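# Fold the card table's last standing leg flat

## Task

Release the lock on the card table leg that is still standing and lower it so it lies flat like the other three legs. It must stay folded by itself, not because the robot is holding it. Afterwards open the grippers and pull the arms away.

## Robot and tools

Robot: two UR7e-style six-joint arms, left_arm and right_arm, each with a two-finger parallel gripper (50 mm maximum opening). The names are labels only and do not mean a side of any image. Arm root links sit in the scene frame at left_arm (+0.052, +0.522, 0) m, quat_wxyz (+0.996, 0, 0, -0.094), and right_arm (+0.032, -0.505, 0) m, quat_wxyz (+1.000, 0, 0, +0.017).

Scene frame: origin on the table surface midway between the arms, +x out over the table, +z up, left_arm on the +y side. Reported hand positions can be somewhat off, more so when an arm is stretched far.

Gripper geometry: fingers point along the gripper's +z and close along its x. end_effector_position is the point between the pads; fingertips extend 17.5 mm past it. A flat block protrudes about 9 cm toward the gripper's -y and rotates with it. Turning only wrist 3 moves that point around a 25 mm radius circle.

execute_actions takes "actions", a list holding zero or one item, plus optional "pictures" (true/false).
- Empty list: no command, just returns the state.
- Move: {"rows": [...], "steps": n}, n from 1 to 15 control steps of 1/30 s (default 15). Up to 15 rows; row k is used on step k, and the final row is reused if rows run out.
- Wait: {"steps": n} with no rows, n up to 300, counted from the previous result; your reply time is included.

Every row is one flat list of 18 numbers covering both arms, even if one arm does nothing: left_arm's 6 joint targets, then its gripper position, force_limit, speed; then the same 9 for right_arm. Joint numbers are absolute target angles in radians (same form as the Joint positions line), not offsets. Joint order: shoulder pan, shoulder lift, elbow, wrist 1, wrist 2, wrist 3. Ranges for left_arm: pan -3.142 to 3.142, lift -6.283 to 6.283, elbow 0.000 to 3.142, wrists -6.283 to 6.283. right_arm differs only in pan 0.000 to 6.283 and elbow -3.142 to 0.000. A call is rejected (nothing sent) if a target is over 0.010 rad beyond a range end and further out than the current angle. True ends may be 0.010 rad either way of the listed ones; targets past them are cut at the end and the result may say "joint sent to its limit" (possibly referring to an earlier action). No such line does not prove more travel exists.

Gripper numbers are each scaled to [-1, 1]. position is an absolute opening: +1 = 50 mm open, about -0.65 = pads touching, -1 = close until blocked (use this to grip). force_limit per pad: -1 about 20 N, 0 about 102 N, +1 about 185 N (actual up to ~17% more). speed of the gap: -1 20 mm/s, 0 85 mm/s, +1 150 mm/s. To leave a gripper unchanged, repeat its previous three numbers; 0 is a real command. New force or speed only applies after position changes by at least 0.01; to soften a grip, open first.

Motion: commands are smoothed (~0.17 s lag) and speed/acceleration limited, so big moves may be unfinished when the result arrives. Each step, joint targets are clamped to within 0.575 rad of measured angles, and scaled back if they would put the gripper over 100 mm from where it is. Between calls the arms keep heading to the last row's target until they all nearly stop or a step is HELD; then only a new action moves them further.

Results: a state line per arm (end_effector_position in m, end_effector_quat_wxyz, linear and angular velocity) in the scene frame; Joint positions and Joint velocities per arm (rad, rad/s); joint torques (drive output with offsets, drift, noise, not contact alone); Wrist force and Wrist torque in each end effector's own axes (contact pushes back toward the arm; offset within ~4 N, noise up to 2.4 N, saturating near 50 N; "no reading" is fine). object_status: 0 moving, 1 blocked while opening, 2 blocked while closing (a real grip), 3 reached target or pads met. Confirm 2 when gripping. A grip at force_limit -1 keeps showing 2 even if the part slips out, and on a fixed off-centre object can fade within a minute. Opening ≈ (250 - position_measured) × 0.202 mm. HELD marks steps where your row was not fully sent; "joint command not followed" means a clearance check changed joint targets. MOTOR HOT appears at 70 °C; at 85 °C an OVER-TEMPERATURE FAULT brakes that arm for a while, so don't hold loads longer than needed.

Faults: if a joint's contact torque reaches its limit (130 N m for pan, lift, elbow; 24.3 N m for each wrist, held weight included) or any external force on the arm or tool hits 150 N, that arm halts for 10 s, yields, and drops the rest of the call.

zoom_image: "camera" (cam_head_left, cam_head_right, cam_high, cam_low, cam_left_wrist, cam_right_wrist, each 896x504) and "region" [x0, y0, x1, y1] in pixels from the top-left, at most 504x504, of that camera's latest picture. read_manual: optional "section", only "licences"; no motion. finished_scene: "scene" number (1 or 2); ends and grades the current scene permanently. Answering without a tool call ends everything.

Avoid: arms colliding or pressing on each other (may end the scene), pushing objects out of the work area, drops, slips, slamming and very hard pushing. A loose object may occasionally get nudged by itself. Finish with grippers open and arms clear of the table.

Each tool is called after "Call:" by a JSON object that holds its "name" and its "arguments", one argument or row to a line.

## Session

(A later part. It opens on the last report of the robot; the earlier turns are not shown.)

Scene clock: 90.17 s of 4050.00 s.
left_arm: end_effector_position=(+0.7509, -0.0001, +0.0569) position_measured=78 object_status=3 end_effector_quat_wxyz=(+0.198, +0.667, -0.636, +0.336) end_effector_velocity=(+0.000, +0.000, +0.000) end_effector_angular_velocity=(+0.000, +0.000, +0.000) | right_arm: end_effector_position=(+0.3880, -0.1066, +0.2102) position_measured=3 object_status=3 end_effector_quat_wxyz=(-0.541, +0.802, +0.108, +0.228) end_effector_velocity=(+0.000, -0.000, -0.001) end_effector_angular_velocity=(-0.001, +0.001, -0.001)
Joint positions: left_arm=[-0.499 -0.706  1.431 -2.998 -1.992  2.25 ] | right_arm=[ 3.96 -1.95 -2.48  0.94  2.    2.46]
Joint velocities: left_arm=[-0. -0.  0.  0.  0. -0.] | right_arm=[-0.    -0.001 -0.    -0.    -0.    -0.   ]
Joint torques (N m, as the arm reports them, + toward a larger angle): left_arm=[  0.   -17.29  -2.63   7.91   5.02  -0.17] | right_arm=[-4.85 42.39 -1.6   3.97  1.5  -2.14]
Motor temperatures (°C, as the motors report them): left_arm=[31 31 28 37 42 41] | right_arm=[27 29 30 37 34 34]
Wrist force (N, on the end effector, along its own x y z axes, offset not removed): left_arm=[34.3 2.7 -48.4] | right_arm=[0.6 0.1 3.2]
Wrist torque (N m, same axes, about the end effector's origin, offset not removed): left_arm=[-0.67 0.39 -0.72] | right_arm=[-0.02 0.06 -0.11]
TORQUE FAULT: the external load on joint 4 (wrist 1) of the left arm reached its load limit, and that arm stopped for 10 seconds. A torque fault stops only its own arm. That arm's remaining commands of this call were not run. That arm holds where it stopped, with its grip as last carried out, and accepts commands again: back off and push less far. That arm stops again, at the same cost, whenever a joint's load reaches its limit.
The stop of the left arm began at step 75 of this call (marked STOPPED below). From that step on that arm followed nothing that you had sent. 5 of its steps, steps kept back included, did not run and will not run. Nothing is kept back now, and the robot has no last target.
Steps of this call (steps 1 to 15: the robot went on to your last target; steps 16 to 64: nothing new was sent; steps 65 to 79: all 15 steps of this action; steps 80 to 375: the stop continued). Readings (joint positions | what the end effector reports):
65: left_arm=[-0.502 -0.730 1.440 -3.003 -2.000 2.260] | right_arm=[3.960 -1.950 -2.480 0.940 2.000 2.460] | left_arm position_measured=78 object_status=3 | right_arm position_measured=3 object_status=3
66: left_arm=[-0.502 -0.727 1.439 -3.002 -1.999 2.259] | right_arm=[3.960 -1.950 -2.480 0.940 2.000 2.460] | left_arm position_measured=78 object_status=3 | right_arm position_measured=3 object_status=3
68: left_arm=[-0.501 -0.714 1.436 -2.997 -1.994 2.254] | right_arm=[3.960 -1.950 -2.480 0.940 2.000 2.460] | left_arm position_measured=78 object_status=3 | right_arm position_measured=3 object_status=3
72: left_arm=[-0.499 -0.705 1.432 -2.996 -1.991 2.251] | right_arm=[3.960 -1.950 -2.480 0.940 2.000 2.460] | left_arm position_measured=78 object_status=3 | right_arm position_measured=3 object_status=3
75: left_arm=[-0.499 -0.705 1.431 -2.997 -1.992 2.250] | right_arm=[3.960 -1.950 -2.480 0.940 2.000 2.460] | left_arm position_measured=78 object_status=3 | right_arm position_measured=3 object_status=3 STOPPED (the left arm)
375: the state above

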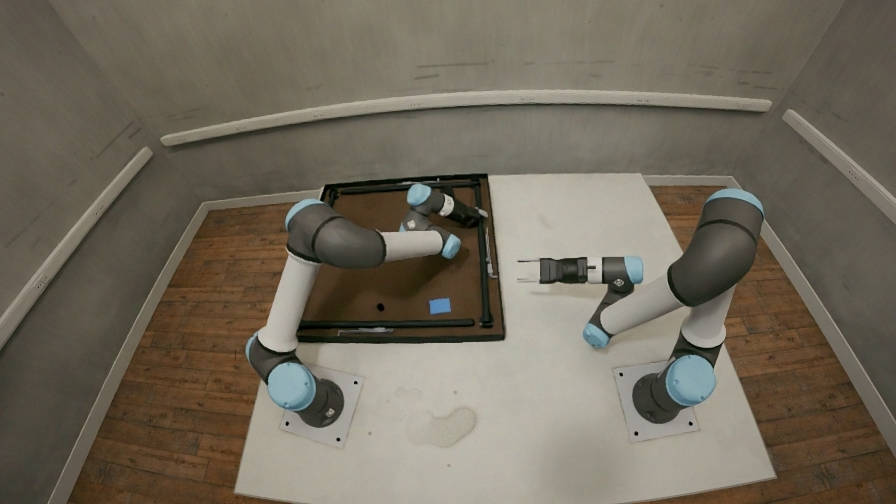

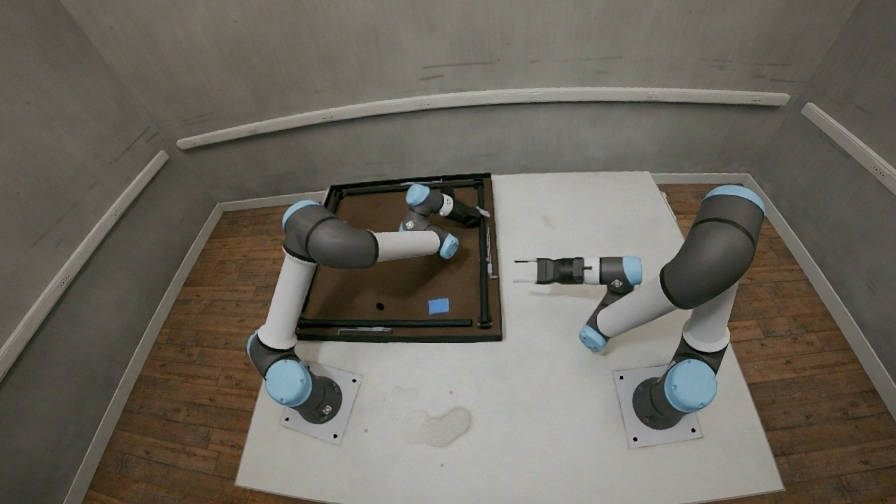

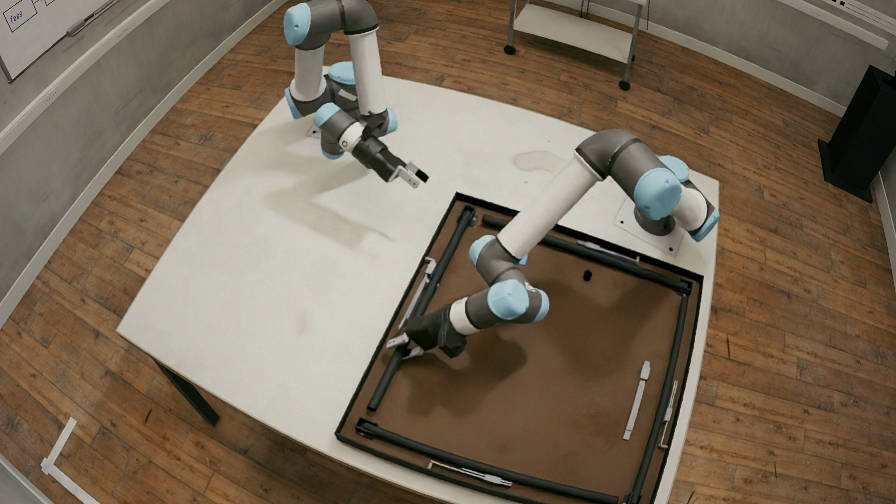

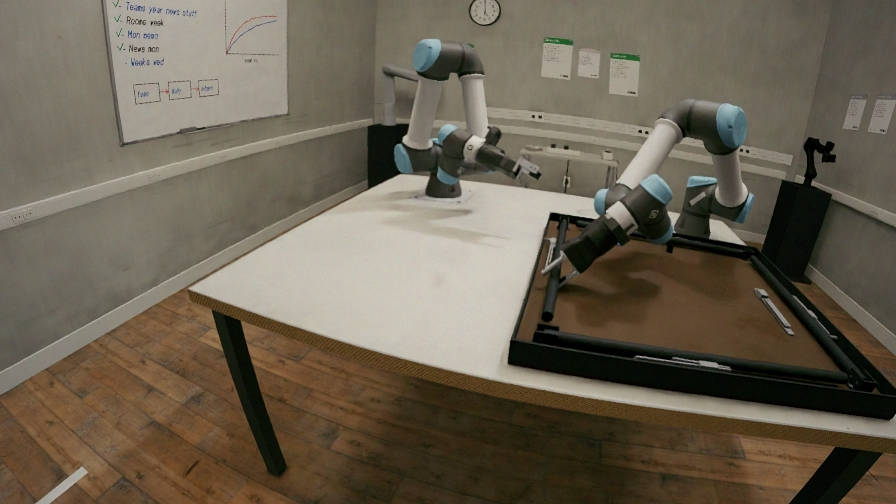

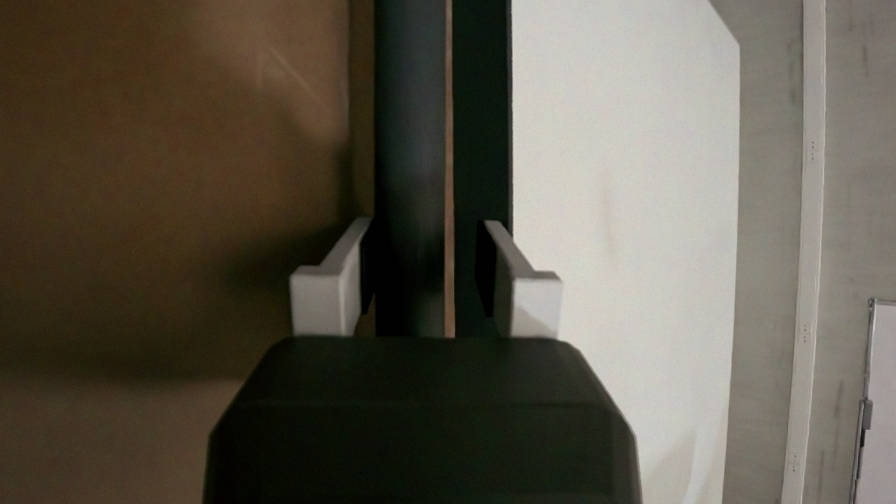

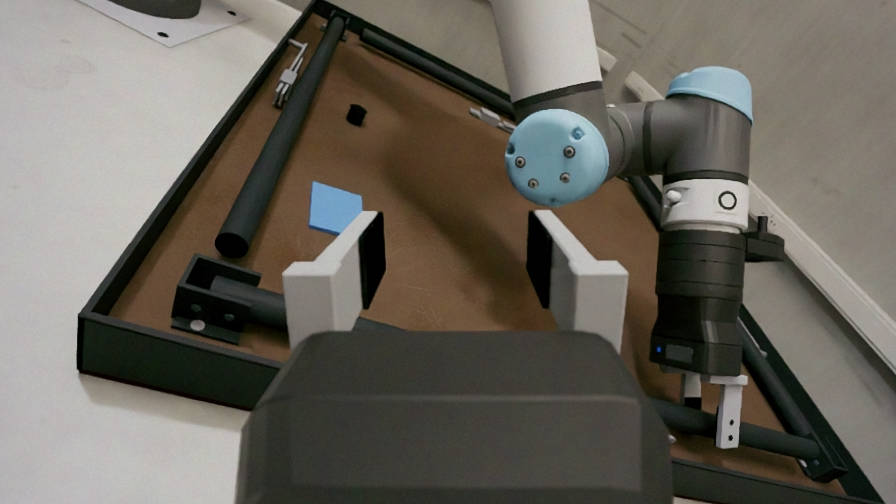

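That was contact with the table floor at about z=0.061. I'll back off and slide out.

Call:
{"name": "execute_actions", "arguments": {
  "actions": [
    {"rows":[[-0.49,-0.714,1.431,-2.998,-1.992,2.25,0.5,0,-1,3.96,-1.95,-2.48,0.94,2.0,2.46,1,0,0]],"steps":10}
  ],
  "pictures": false
}}

Call:
{"name": "execute_actions", "arguments": {
  "actions": [
    {"rows":[[-0.474,-0.717,1.431,-2.998,-1.992,2.25,0.5,0,-1,3.96,-1.95,-2.48,0.94,2.0,2.46,1,0,0]],"steps":12}
  ],
  "pictures": false
}}

Call:
{"name": "execute_actions", "arguments": {
  "actions": [
    {"rows":[[-0.42,-0.76,1.431,-2.998,-1.992,2.25,0.5,0,-1,3.96,-1.95,-2.48,0.94,2.0,2.46,1,0,0]],"steps":10}
  ],
  "pictures": false
}}

Call:
{"name": "execute_actions", "arguments": {
  "actions": [
    {"rows":[[-0.3,-1.0,1.5,-2.9,-1.992,2.25,0.5,0,-1,3.8,-1.85,-2.48,0.94,2.0,2.46,1,0,0]]}
  ]
}}

Scene clock: 94.37 s of 4050.00 s.
left_arm: end_effector_position=(+0.7559, +0.0059, +0.0627) position_measured=78 object_status=3 end_effector_quat_wxyz=(+0.196, +0.668, -0.632, +0.339) end_effector_velocity=(+0.003, +0.002, +0.008) end_effector_angular_velocity=(-0.010, -0.009, +0.003) | right_arm: end_effector_position=(+0.3880, -0.1066, +0.2102) position_measured=3 object_status=3 end_effector_quat_wxyz=(-0.541, +0.802, +0.108, +0.228) end_effector_velocity=(-0.000, -0.000, -0.000) end_effector_angular_velocity=(-0.000, +0.000, +0.000)
Joint positions: left_arm=[-0.49  -0.713  1.431 -2.997 -1.992  2.25 ] | right_arm=[ 3.96 -1.95 -2.48  0.94  2.    2.46]
Joint velocities: left_arm=[ 0.005 -0.007 -0.001 -0.005 -0.003 -0.001] | right_arm=[ 0.  0. -0. -0.  0.  0.]
Joint torques (N m, as the arm reports them, + toward a larger angle): left_arm=[ 10.36 -65.77 -28.37  -8.21  -1.71  -2.17] | right_arm=[-4.64 41.91 -0.94  4.06  1.62 -1.94]
Motor temperatures (°C, as the motors report them): left_arm=[31 31 28 37 42 41] | right_arm=[27 29 30 37 34 34]
Wrist force (N, on the end effector, along its own x y z axes, offset not removed): left_arm=[0.7 3.4 -1.7] | right_arm=[1.1 0.1 0.4]
Wrist torque (N m, same axes, about the end effector's origin, offset not removed): left_arm=[0.21 -0.41 -0.08] | right_arm=[-0.20 0.08 -0.17]
Steps of this call (steps 1 to 90: nothing new was sent; then 0.87 s passed at rest; steps 91 to 100: all 10 steps of this action). Readings (joint positions | what the end effector reports):
91: left_arm=[-0.499 -0.706 1.431 -2.998 -1.992 2.250] | right_arm=[3.960 -1.950 -2.480 0.940 2.000 2.460] | left_arm position_measured=78 object_status=3 | right_arm position_measured=3 object_status=3
92: left_arm=[-0.498 -0.707 1.431 -2.998 -1.992 2.250] | right_arm=[3.960 -1.950 -2.480 0.940 2.000 2.460] | left_arm position_measured=78 object_status=3 | right_arm position_measured=3 object_status=3
94: left_arm=[-0.494 -0.710 1.431 -2.997 -1.991 2.250] | right_arm=[3.960 -1.950 -2.480 0.940 2.000 2.460] | left_arm position_measured=78 object_status=3 | right_arm position_measured=3 object_status=3
98: left_arm=[-0.491 -0.713 1.431 -2.997 -1.992 2.250] | right_arm=[3.960 -1.950 -2.480 0.940 2.000 2.460] | left_arm position_measured=78 object_status=3 | right_arm position_measured=3 object_status=3
100: the state above

Scene clock: 94.77 s of 4050.00 s.
left_arm: end_effector_position=(+0.7645, +0.0169, +0.0663) position_measured=78 object_status=3 end_effector_quat_wxyz=(+0.193, +0.672, -0.627, +0.343) end_effector_velocity=(+0.002, +0.002, +0.001) end_effector_angular_velocity=(-0.000, -0.002, +0.004) | right_arm: end_effector_position=(+0.3880, -0.1066, +0.2102) position_measured=3 object_status=3 end_effector_quat_wxyz=(-0.541, +0.802, +0.108, +0.228) end_effector_velocity=(+0.000, -0.000, -0.001) end_effector_angular_velocity=(-0.001, +0.001, -0.000)
Joint positions: left_arm=[-0.474 -0.717  1.431 -2.998 -1.992  2.25 ] | right_arm=[ 3.96 -1.95 -2.48  0.94  2.    2.46]
Joint velocities: left_arm=[ 0.003 -0.002  0.    -0.001  0.002 -0.   ] | right_arm=[-0.001 -0.002  0.     0.001  0.001 -0.   ]
Joint torques (N m, as the arm reports them, + toward a larger angle): left_arm=[  9.7  -61.4  -26.97  -5.82  -1.37  -2.34] | right_arm=[-5.6  41.77 -1.3   3.92  1.62 -1.95]
Motor temperatures (°C, as the motors report them): left_arm=[31 31 28 37 42 41] | right_arm=[27 29 30 37 34 34]
Wrist force (N, on the end effector, along its own x y z axes, offset not removed): left_arm=[-6.1 3.4 -0.9] | right_arm=[-0.1 1.0 0.1]
Wrist torque (N m, same axes, about the end effector's origin, offset not removed): left_arm=[0.84 1.31 0.04] | right_arm=[-0.04 0.27 -0.11]
Steps of this call (steps 1 to 12: all 12 steps of this action). Readings (joint positions | what the end effector reports):
1: left_arm=[-0.490 -0.713 1.431 -2.998 -1.992 2.250] | right_arm=[3.960 -1.950 -2.480 0.940 2.000 2.460] | left_arm position_measured=78 object_status=3 | right_arm position_measured=3 object_status=3
2: left_arm=[-0.488 -0.714 1.431 -2.998 -1.992 2.250] | right_arm=[3.960 -1.950 -2.480 0.940 2.000 2.460] | left_arm position_measured=78 object_status=3 | right_arm position_measured=3 object_status=3
4: left_arm=[-0.481 -0.716 1.431 -2.998 -1.992 2.250] | right_arm=[3.960 -1.950 -2.480 0.940 2.000 2.460] | left_arm position_measured=78 object_status=3 | right_arm position_measured=3 object_status=3
8: left_arm=[-0.475 -0.717 1.431 -2.998 -1.992 2.250] | right_arm=[3.960 -1.950 -2.480 0.940 2.000 2.460] | left_arm position_measured=78 object_status=3 | right_arm position_measured=3 object_status=3
12: the state above

Scene clock: 95.10 s of 4050.00 s.
left_arm: end_effector_position=(+0.7925, +0.0528, +0.1025) position_measured=78 object_status=3 end_effector_quat_wxyz=(+0.182, +0.680, -0.608, +0.367) end_effector_velocity=(+0.013, +0.019, +0.018) end_effector_angular_velocity=(-0.011, -0.017, +0.027) | right_arm: end_effector_position=(+0.3880, -0.1066, +0.2102) position_measured=3 object_status=3 end_effector_quat_wxyz=(-0.541, +0.802, +0.108, +0.228) end_effector_velocity=(-0.000, -0.000, -0.000) end_effector_angular_velocity=(-0.000, +0.000, -0.000)
Joint positions: left_arm=[-0.422 -0.758  1.431 -2.998 -1.992  2.25 ] | right_arm=[ 3.96 -1.95 -2.48  0.94  2.    2.46]
Joint velocities: left_arm=[ 0.026 -0.021  0.    -0.     0.001 -0.   ] | right_arm=[ 0.    -0.    -0.001  0.001 -0.     0.   ]
Joint torques (N m, as the arm reports them, + toward a larger angle): left_arm=[  8.12 -61.35 -16.03  -2.94   0.35  -2.32] | right_arm=[-5.73 42.24 -1.01  4.01  1.68 -2.08]
Motor temperatures (°C, as the motors report them): left_arm=[31 31 28 37 42 41] | right_arm=[27 29 30 37 34 34]
Wrist force (N, on the end effector, along its own x y z axes, offset not removed): left_arm=[0.7 0.0 -2.7] | right_arm=[0.2 1.7 2.3]
Wrist torque (N m, same axes, about the end effector's origin, offset not removed): left_arm=[0.13 0.02 -0.14] | right_arm=[0.18 0.12 -0.15]
Steps of this call (steps 1 to 10: all 10 steps of this action). Readings (joint positions | what the end effector reports):
1: left_arm=[-0.474 -0.717 1.431 -2.998 -1.992 2.250] | right_arm=[3.960 -1.950 -2.480 0.940 2.000 2.460] | left_arm position_measured=78 object_status=3 | right_arm position_measured=3 object_status=3
2: left_arm=[-0.470 -0.721 1.431 -2.998 -1.992 2.250] | right_arm=[3.960 -1.950 -2.480 0.940 2.000 2.460] | left_arm position_measured=78 object_status=3 | right_arm position_measured=3 object_status=3
4: left_arm=[-0.445 -0.740 1.431 -2.998 -1.992 2.250] | right_arm=[3.960 -1.950 -2.480 0.940 2.000 2.460] | left_arm position_measured=78 object_status=3 | right_arm position_measured=3 object_status=3
8: left_arm=[-0.425 -0.756 1.431 -2.998 -1.992 2.250] | right_arm=[3.960 -1.950 -2.480 0.940 2.000 2.460] | left_arm position_measured=78 object_status=3 | right_arm position_measured=3 object_status=3
10: the state above

Scene clock: 95.60 s of 4050.00 s.
left_arm: end_effector_position=(+0.8139, +0.1606, +0.2411) position_measured=78 object_status=3 end_effector_quat_wxyz=(+0.153, +0.700, -0.564, +0.409) end_effector_velocity=(+0.000, +0.023, +0.032) end_effector_angular_velocity=(-0.010, -0.018, +0.025) | right_arm: end_effector_position=(+0.4409, -0.1726, +0.2630) position_measured=3 object_status=3 end_effector_quat_wxyz=(-0.545, +0.780, +0.055, +0.302) end_effector_velocity=(+0.004, -0.006, +0.004) end_effector_angular_velocity=(+0.005, -0.006, -0.013)
Joint positions: left_arm=[-0.302 -0.996  1.499 -2.902 -1.992  2.25 ] | right_arm=[ 3.801 -1.851 -2.48   0.94   2.     2.46 ]
Joint velocities: left_arm=[ 0.024 -0.055  0.014  0.02   0.    -0.   ] | right_arm=[-0.013  0.007  0.     0.     0.     0.   ]
Joint torques (N m, as the arm reports them, + toward a larger angle): left_arm=[  9.16 -52.59 -16.08  -1.26  -2.    -2.15] | right_arm=[-5.42 39.92  0.46  1.6  -0.94 -1.95]
Motor temperatures (°C, as the motors report them): left_arm=[31 31 28 37 42 41] | right_arm=[27 29 30 37 34 34]
Wrist force (N, on the end effector, along its own x y z axes, offset not removed): left_arm=[-1.0 0.8 -1.2] | right_arm=[0.4 0.8 0.6]
Wrist torque (N m, same axes, about the end effector's origin, offset not removed): left_arm=[0.19 0.22 0.07] | right_arm=[-0.04 0.09 -0.19]
Steps of this call (steps 1 to 15: all 15 steps of this action). Readings (joint positions | what the end effector reports):
1: left_arm=[-0.421 -0.759 1.431 -2.998 -1.992 2.250] | right_arm=[3.960 -1.950 -2.480 0.940 2.000 2.460] | left_arm position_measured=78 object_status=3 | right_arm position_measured=3 object_status=3
2: left_arm=[-0.416 -0.764 1.435 -2.993 -1.992 2.250] | right_arm=[3.955 -1.945 -2.480 0.940 2.000 2.460] | left_arm position_measured=78 object_status=3 | right_arm position_measured=3 object_status=3
4: left_arm=[-0.386 -0.815 1.452 -2.969 -1.992 2.250] | right_arm=[3.898 -1.904 -2.480 0.940 2.000 2.460] | left_arm position_measured=78 object_status=3 | right_arm position_measured=3 object_status=3
8: left_arm=[-0.335 -0.924 1.481 -2.928 -1.992 2.250] | right_arm=[3.819 -1.860 -2.480 0.940 2.000 2.460] | left_arm position_measured=78 object_status=3 | right_arm position_measured=3 object_status=3
15: the state above

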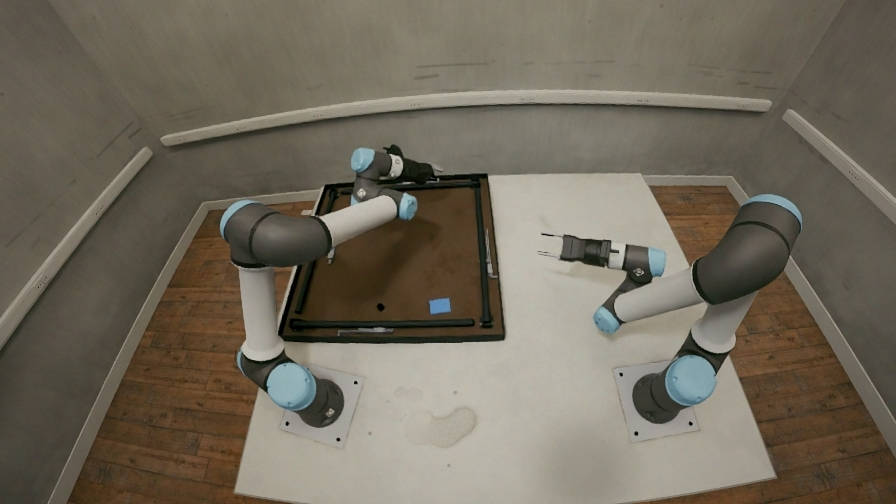

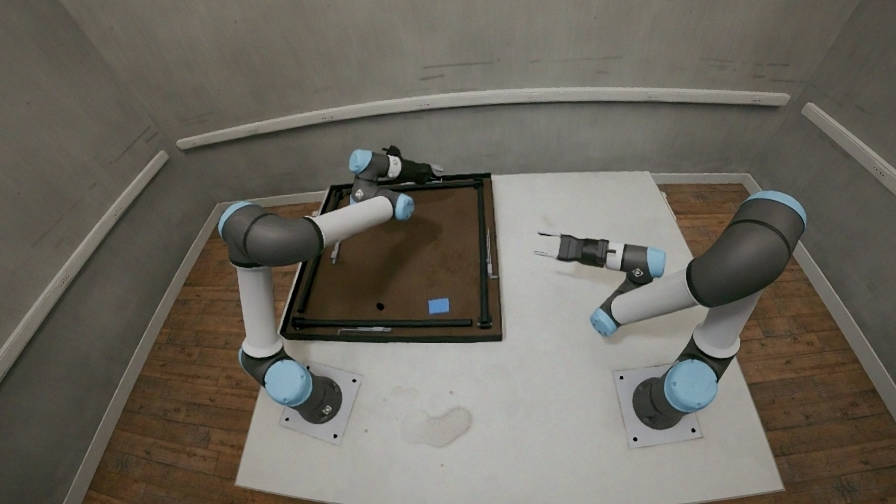

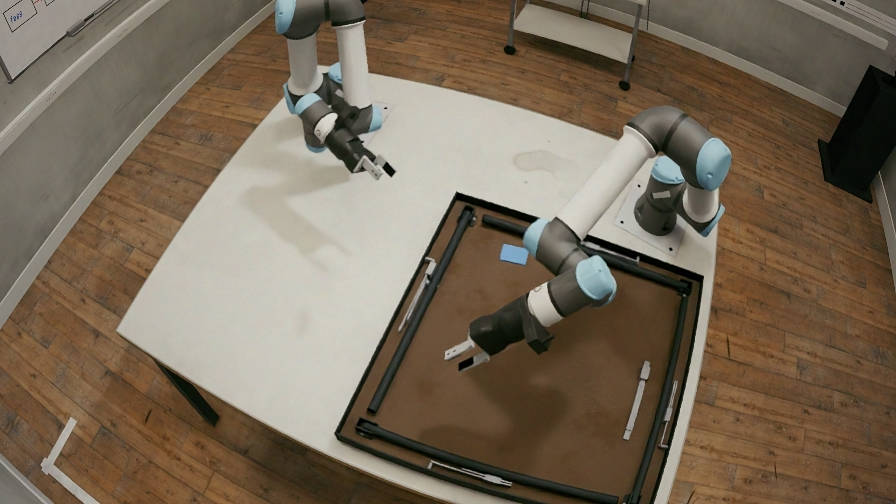

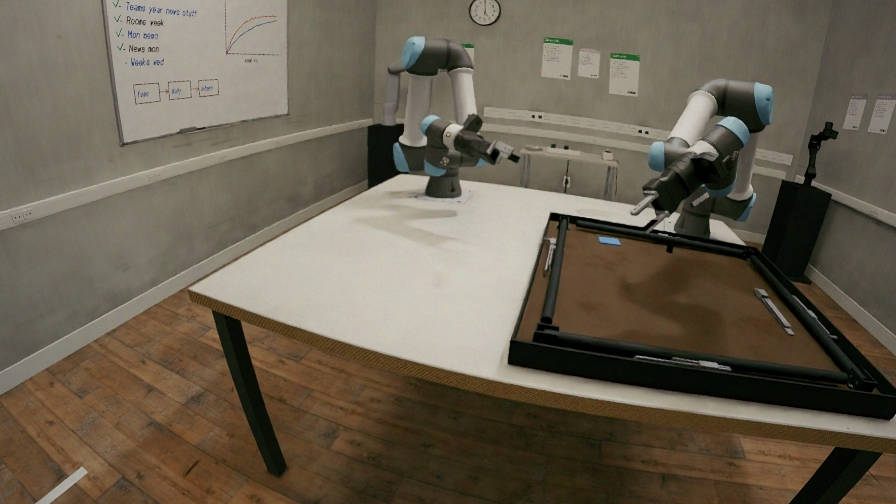

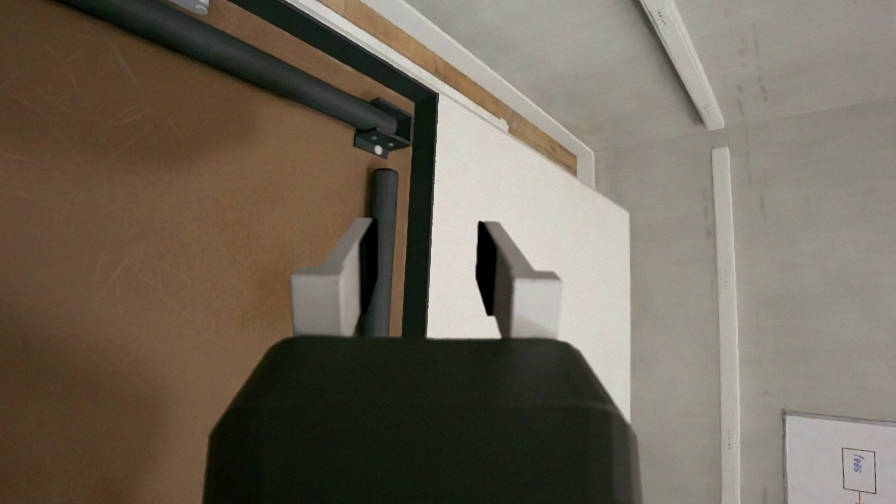

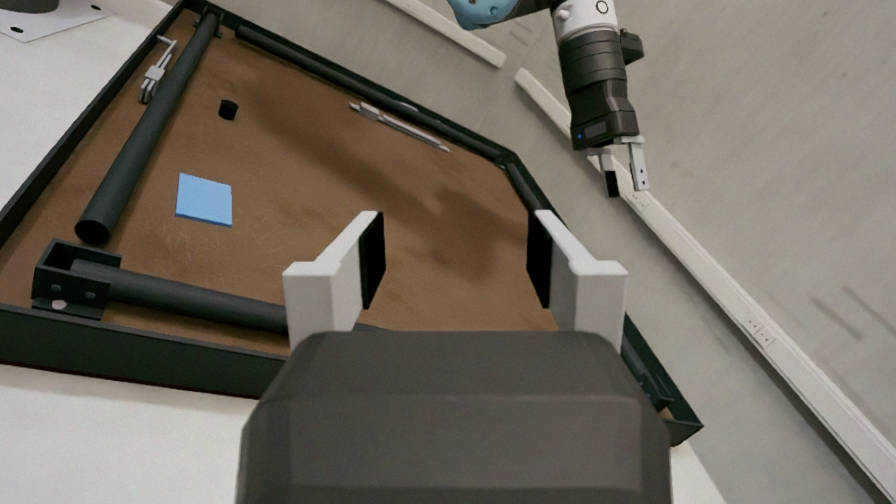

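Call:
{"name": "finished_scene", "arguments": {
  "scene": 1
}}

The scene is finished: the task was done.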